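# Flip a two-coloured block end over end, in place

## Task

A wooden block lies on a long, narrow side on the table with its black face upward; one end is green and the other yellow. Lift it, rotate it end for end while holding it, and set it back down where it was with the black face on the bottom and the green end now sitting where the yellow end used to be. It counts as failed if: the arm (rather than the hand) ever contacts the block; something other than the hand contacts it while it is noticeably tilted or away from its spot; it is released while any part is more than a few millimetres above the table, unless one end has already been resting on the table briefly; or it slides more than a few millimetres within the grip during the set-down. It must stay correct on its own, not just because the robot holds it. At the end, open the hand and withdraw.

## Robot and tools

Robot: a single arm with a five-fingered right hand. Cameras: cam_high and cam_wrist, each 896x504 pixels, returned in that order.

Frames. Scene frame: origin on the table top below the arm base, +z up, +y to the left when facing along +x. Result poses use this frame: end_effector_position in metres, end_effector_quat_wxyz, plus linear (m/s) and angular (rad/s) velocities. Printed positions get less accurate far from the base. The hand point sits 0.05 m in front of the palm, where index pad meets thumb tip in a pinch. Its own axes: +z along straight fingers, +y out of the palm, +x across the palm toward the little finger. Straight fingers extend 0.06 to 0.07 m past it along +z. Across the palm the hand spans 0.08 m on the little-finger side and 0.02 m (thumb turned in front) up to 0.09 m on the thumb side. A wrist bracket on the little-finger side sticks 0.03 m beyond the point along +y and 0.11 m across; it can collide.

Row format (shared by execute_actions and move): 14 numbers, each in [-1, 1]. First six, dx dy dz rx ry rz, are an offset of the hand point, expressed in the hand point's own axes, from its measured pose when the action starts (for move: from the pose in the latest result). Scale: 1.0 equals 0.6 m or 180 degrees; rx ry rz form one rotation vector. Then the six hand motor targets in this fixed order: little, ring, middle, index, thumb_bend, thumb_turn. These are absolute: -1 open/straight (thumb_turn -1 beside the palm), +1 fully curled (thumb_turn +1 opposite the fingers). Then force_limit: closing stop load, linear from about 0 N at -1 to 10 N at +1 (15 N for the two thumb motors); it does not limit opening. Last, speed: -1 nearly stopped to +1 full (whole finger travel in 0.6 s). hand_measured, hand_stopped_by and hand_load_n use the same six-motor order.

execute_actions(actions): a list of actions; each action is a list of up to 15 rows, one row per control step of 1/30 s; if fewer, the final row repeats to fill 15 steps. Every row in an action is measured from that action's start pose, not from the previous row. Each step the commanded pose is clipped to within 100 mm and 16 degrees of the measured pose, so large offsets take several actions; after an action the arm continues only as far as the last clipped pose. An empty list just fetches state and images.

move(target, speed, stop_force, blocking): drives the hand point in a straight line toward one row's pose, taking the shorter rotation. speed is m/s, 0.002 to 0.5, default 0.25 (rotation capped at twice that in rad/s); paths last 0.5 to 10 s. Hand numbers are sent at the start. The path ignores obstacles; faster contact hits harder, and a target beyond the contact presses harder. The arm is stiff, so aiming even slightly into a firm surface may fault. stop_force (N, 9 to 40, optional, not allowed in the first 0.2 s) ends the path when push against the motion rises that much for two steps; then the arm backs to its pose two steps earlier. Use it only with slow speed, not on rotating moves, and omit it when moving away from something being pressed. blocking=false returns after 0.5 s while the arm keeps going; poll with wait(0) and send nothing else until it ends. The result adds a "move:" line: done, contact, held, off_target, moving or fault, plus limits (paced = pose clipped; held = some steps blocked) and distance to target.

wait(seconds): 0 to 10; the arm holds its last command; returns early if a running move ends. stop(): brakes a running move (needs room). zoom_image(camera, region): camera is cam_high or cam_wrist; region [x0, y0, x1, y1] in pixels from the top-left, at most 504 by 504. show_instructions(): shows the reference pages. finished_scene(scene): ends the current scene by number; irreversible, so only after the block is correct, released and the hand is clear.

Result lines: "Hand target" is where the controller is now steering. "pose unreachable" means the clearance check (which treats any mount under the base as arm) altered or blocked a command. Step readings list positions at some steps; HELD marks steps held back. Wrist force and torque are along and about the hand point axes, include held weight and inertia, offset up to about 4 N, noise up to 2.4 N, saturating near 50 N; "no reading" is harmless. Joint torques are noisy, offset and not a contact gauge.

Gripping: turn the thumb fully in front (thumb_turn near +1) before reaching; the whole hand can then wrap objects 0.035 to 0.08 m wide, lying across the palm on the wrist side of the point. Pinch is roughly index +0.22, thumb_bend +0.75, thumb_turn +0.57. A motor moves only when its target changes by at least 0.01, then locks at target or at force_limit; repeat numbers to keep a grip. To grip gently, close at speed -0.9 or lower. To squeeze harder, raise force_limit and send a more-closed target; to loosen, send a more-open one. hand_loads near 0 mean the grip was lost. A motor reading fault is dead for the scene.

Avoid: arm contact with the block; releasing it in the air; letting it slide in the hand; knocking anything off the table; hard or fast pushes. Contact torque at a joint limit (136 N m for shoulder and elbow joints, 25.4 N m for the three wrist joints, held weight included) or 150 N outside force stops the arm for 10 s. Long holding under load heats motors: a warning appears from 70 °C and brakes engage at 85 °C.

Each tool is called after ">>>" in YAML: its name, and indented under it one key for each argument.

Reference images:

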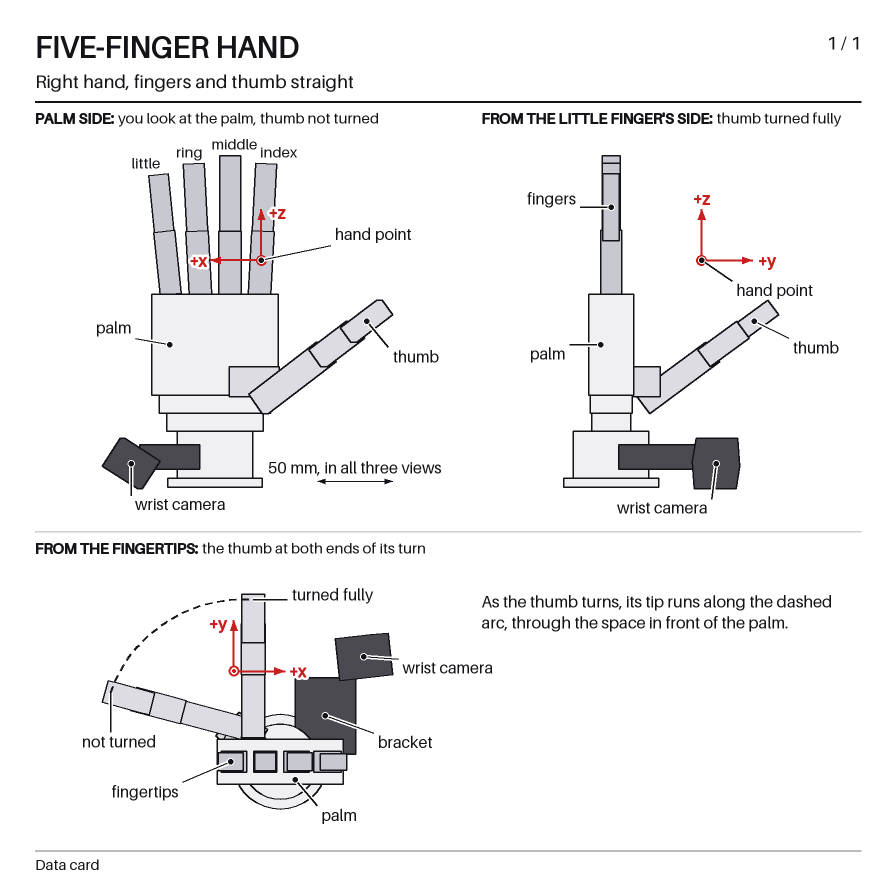

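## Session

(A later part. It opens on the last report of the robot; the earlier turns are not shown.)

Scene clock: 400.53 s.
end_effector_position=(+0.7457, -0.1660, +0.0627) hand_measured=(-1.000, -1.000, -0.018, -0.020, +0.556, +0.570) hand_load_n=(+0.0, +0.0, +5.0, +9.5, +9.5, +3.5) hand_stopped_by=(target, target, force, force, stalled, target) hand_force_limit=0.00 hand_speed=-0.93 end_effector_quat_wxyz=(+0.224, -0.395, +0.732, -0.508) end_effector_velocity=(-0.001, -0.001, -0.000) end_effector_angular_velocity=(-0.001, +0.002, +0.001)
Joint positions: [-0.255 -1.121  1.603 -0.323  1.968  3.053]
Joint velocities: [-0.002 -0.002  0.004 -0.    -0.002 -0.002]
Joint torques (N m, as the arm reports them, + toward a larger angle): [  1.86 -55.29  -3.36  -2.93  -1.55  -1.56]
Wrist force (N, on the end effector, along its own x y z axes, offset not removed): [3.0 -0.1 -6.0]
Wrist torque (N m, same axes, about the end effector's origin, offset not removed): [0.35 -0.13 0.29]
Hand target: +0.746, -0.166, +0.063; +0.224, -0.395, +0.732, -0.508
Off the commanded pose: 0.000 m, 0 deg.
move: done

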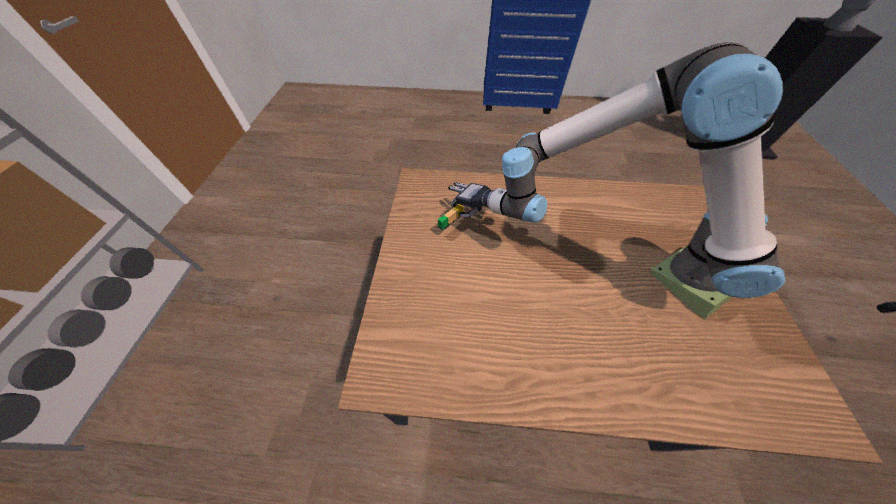

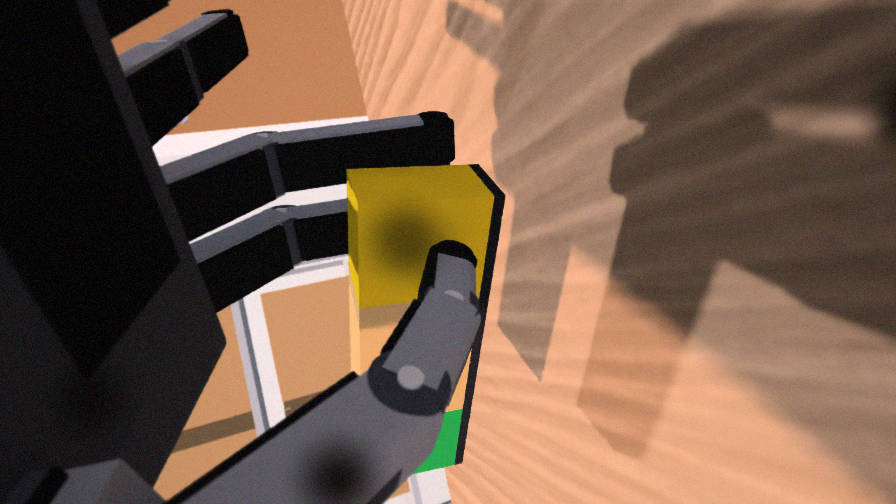

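>>> move:
  target: [-0.0033,0.0425,0.023,0,0,0,-1,-1,0.4,0.4,0.57,0.57,0,-0.93]
  speed: 0.02

>>> zoom_image:
  camera: "cam_high"
  region: [410,180,510,250]

Scene clock: 404.50 s.
end_effector_position=(+0.7479, -0.1679, +0.0339) hand_measured=(-1.000, -1.000, -0.018, -0.020, +0.556, +0.570) hand_load_n=(+0.0, +0.0, +5.0, +9.5, +9.5, +3.5) hand_stopped_by=(target, target, force, force, stalled, target) hand_force_limit=0.00 hand_speed=-0.93 end_effector_quat_wxyz=(+0.224, -0.395, +0.732, -0.508) end_effector_velocity=(-0.001, +0.000, -0.003) end_effector_angular_velocity=(+0.001, +0.004, -0.000)
Joint positions: [-0.266 -1.076  1.612 -0.377  1.957  3.051]
Joint velocities: [-0.001  0.003  0.003 -0.002  0.    -0.   ]
Joint torques (N m, as the arm reports them, + toward a larger angle): [  3.34 -34.09  -0.93  -2.86  -1.67  -1.79]
Wrist force (N, on the end effector, along its own x y z axes, offset not removed): [-2.2 -1.1 -1.5]
Wrist torque (N m, same axes, about the end effector's origin, offset not removed): [-0.17 0.40 -0.05]
Hand target: +0.748, -0.168, +0.034; +0.224, -0.395, +0.732, -0.508
Off the commanded pose: 0.000 m, 0 deg.
move: done

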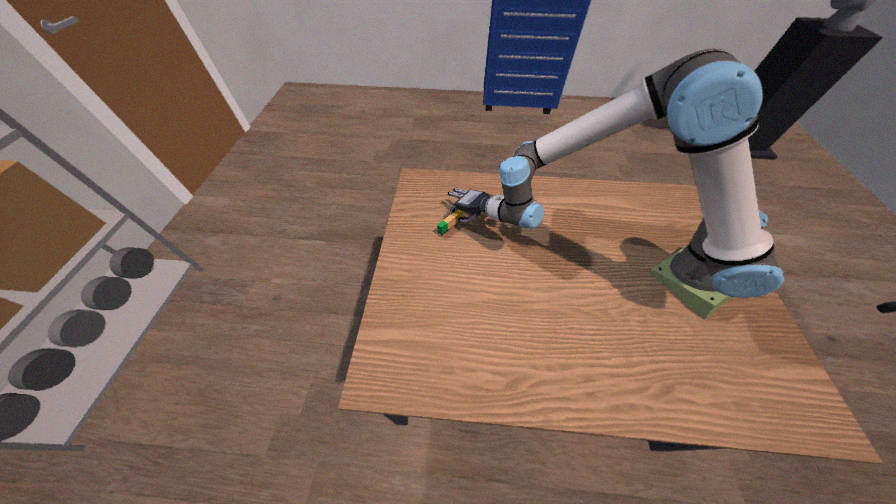

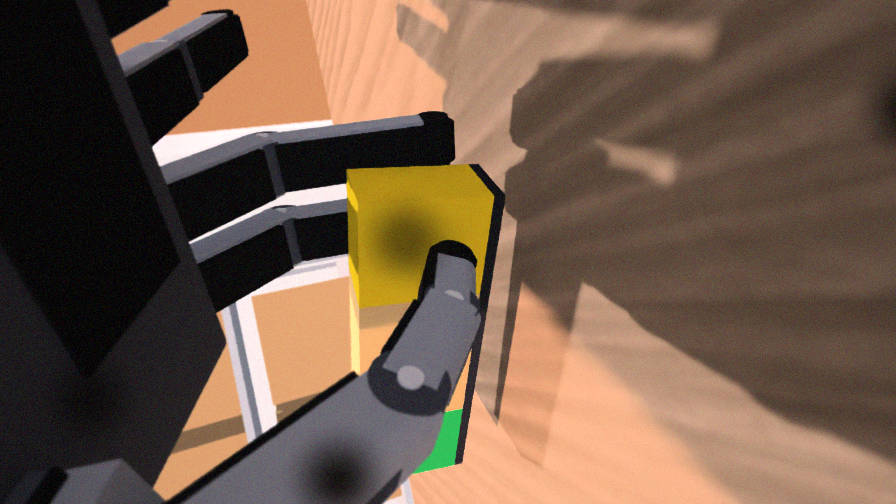

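Region (410, 180, 510, 250) of cam_high's 896x504 image, scaled by 5.040, with more detail than that image has; it fills the top 353 rows of this view, and the rest is white.

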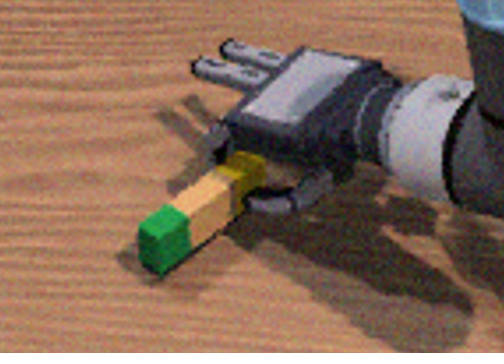

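>>> move:
  target: [-0.002,0.0245,0.0102,0,0,0,-1,-1,0.4,0.4,0.57,0.57,0,-0.93]
  speed: 0.004
  stop_force: 9

>>> zoom_image:
  camera: "cam_high"
  region: [410,180,510,250]

Scene clock: 409.87 s.
end_effector_position=(+0.7480, -0.1679, +0.0204) hand_measured=(-1.000, -1.000, -0.018, -0.020, +0.556, +0.570) hand_load_n=(+0.0, +0.0, +5.0, +10.0, +7.5, +3.0) hand_stopped_by=(target, target, force, force, stalled, target) hand_force_limit=0.00 hand_speed=-0.93 end_effector_quat_wxyz=(+0.224, -0.395, +0.732, -0.508) end_effector_velocity=(-0.000, +0.000, +0.001) end_effector_angular_velocity=(+0.000, +0.001, +0.001)
Joint positions: [-0.27  -1.055  1.618 -0.404  1.953  3.05 ]
Joint velocities: [ 0.    -0.002  0.     0.004 -0.    -0.001]
Joint torques (N m, as the arm reports them, + toward a larger angle): [  3.03 -51.74  -7.81   2.95   0.65  -1.75]
Wrist force (N, on the end effector, along its own x y z axes, offset not removed): [-2.7 -7.7 -7.4]
Wrist torque (N m, same axes, about the end effector's origin, offset not removed): [0.17 0.01 0.05]
Hand target: +0.748, -0.168, +0.021; +0.224, -0.395, +0.732, -0.508
Off the commanded pose: 0.002 m, 0 deg.
move: contact

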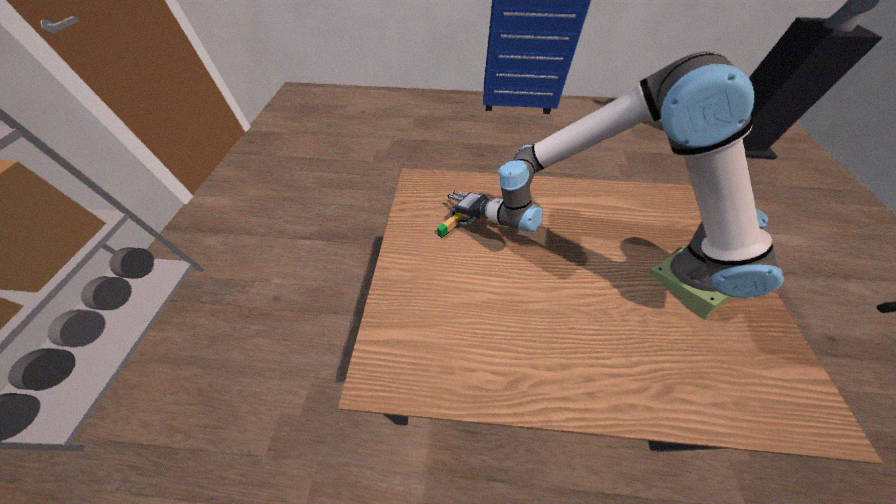

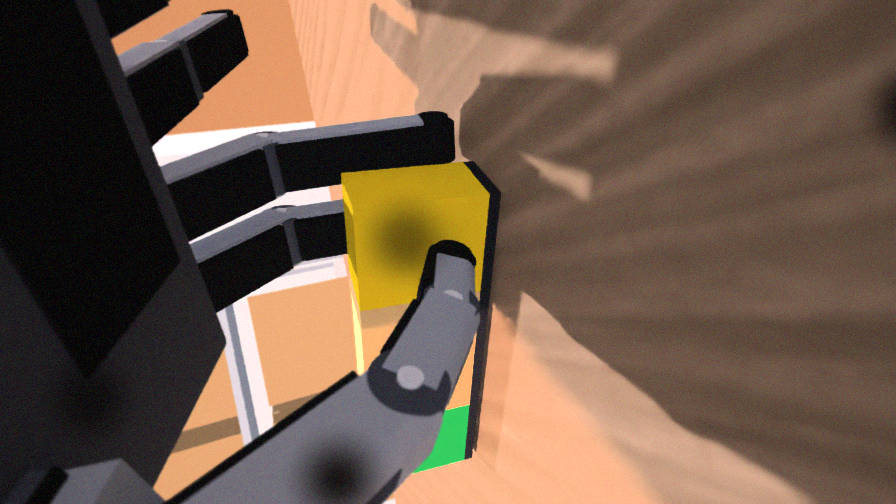

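Region (410, 180, 510, 250) of cam_high's 896x504 image, scaled by 5.040, with more detail than that image has; it fills the top 353 rows of this view, and the rest is white.

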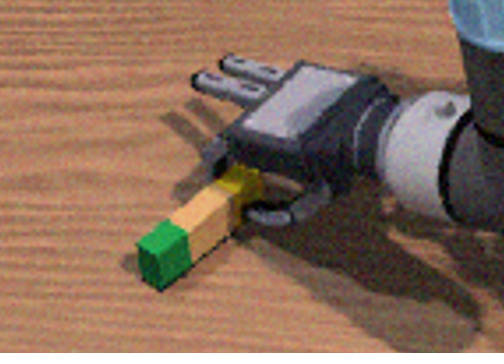

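>>> move:
  target: [0,0,0,0,0,0,-1,-1,-0.85,-0.85,0.55,0.57,0,-0.5]

>>> move:
  target: [0.012,-0.15,-0.07,0,0,0,-1,-1,-0.85,-0.85,0.55,0.57,0,-0.5]
  speed: 0.06

>>> finished_scene:
  scene: 1

Scene clock: 413.47 s.
end_effector_position=(+0.7480, -0.1679, +0.0204) hand_measured=(-1.000, -1.000, -0.850, -0.850, +0.550, +0.570) hand_load_n=(+0.0, +0.0, +0.0, +0.0, +0.0, +0.0) hand_stopped_by=(target, target, target, target, target, target) hand_force_limit=0.00 hand_speed=-0.50 end_effector_quat_wxyz=(+0.224, -0.395, +0.732, -0.508) end_effector_velocity=(+0.000, +0.000, +0.000) end_effector_angular_velocity=(-0.001, +0.001, +0.002)
Joint positions: [-0.27  -1.055  1.618 -0.404  1.953  3.05 ]
Joint velocities: [ 0.001  0.    -0.001  0.    -0.    -0.002]
Joint torques (N m, as the arm reports them, + toward a larger angle): [  1.39 -36.2   -1.91  -2.57  -1.92   0.01]
Wrist force (N, on the end effector, along its own x y z axes, offset not removed): [-0.5 2.2 -4.6]
Wrist torque (N m, same axes, about the end effector's origin, offset not removed): [0.59 0.54 0.27]
Hand target: +0.748, -0.168, +0.020; +0.224, -0.395, +0.732, -0.508
Off the commanded pose: 0.000 m, 0 deg.
move: done

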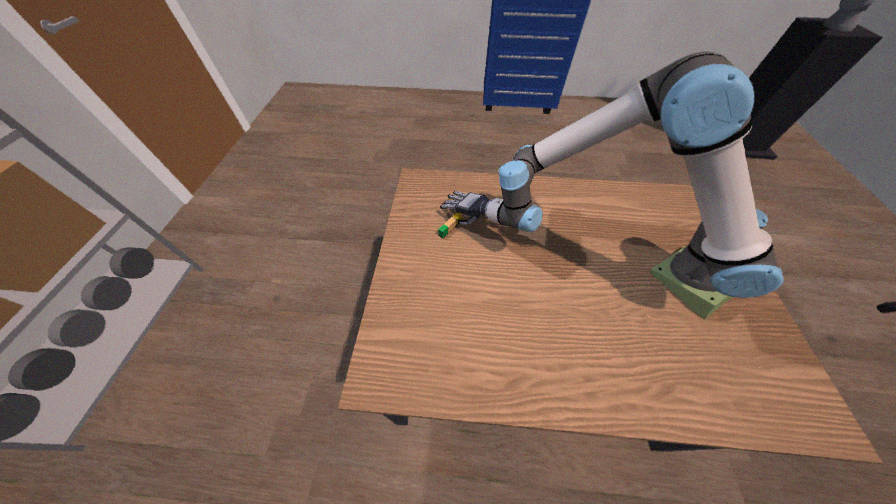

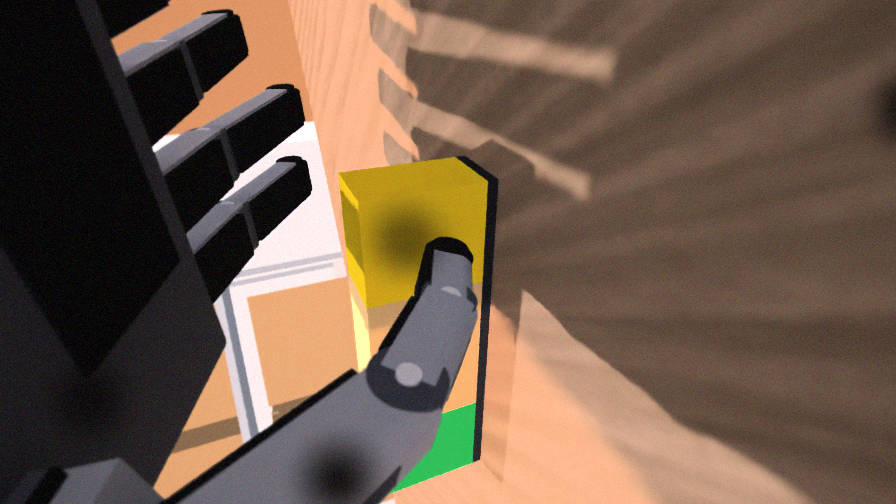

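Scene clock: 415.53 s.
end_effector_position=(+0.7448, -0.1653, +0.1197) hand_measured=(-1.000, -1.000, -0.850, -0.850, +0.550, +0.570) hand_load_n=(+0.0, +0.0, +0.0, +0.0, +0.0, +0.0) hand_stopped_by=(target, target, target, target, target, target) hand_force_limit=0.00 hand_speed=-0.50 end_effector_quat_wxyz=(+0.224, -0.395, +0.732, -0.508) end_effector_velocity=(-0.000, -0.000, +0.001) end_effector_angular_velocity=(-0.000, +0.001, -0.000)
Joint positions: [-0.237 -1.195  1.559 -0.203  1.986  3.056]
Joint velocities: [ 0.    -0.002 -0.001  0.003  0.001 -0.   ]
Joint torques (N m, as the arm reports them, + toward a larger angle): [ 14.16 -53.34 -30.27   1.98   1.22   1.74]
Wrist force (N, on the end effector, along its own x y z axes, offset not removed): [-0.1 -1.7 0.8]
Wrist torque (N m, same axes, about the end effector's origin, offset not removed): [-0.26 0.05 0.04]
Hand target: +0.745, -0.165, +0.120; +0.224, -0.395, +0.732, -0.508
Off the commanded pose: 0.000 m, 0 deg.
move: done

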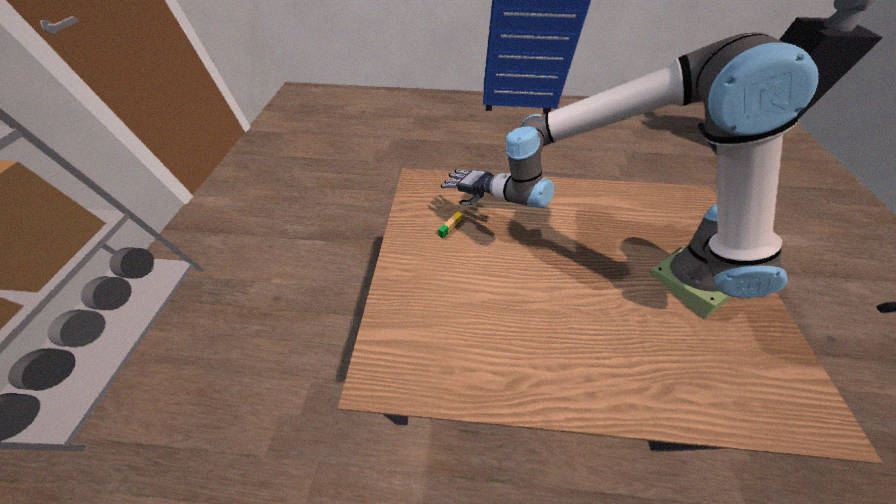

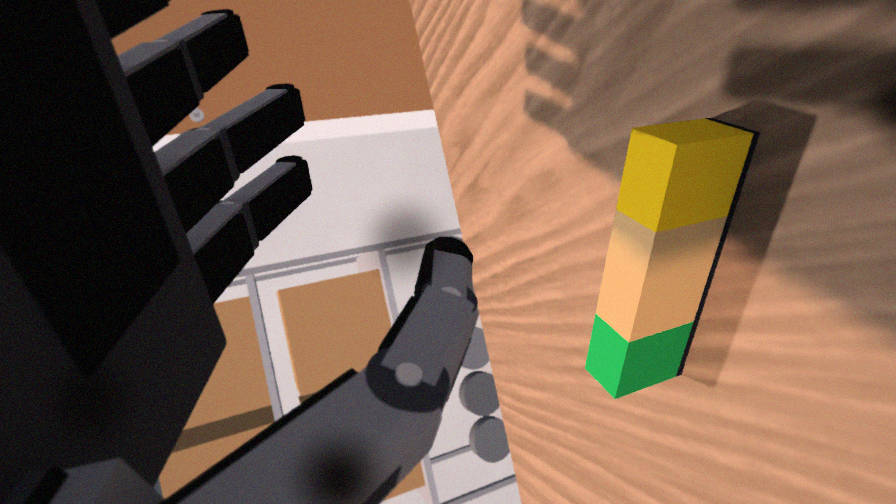

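The scene is finished: the task was done.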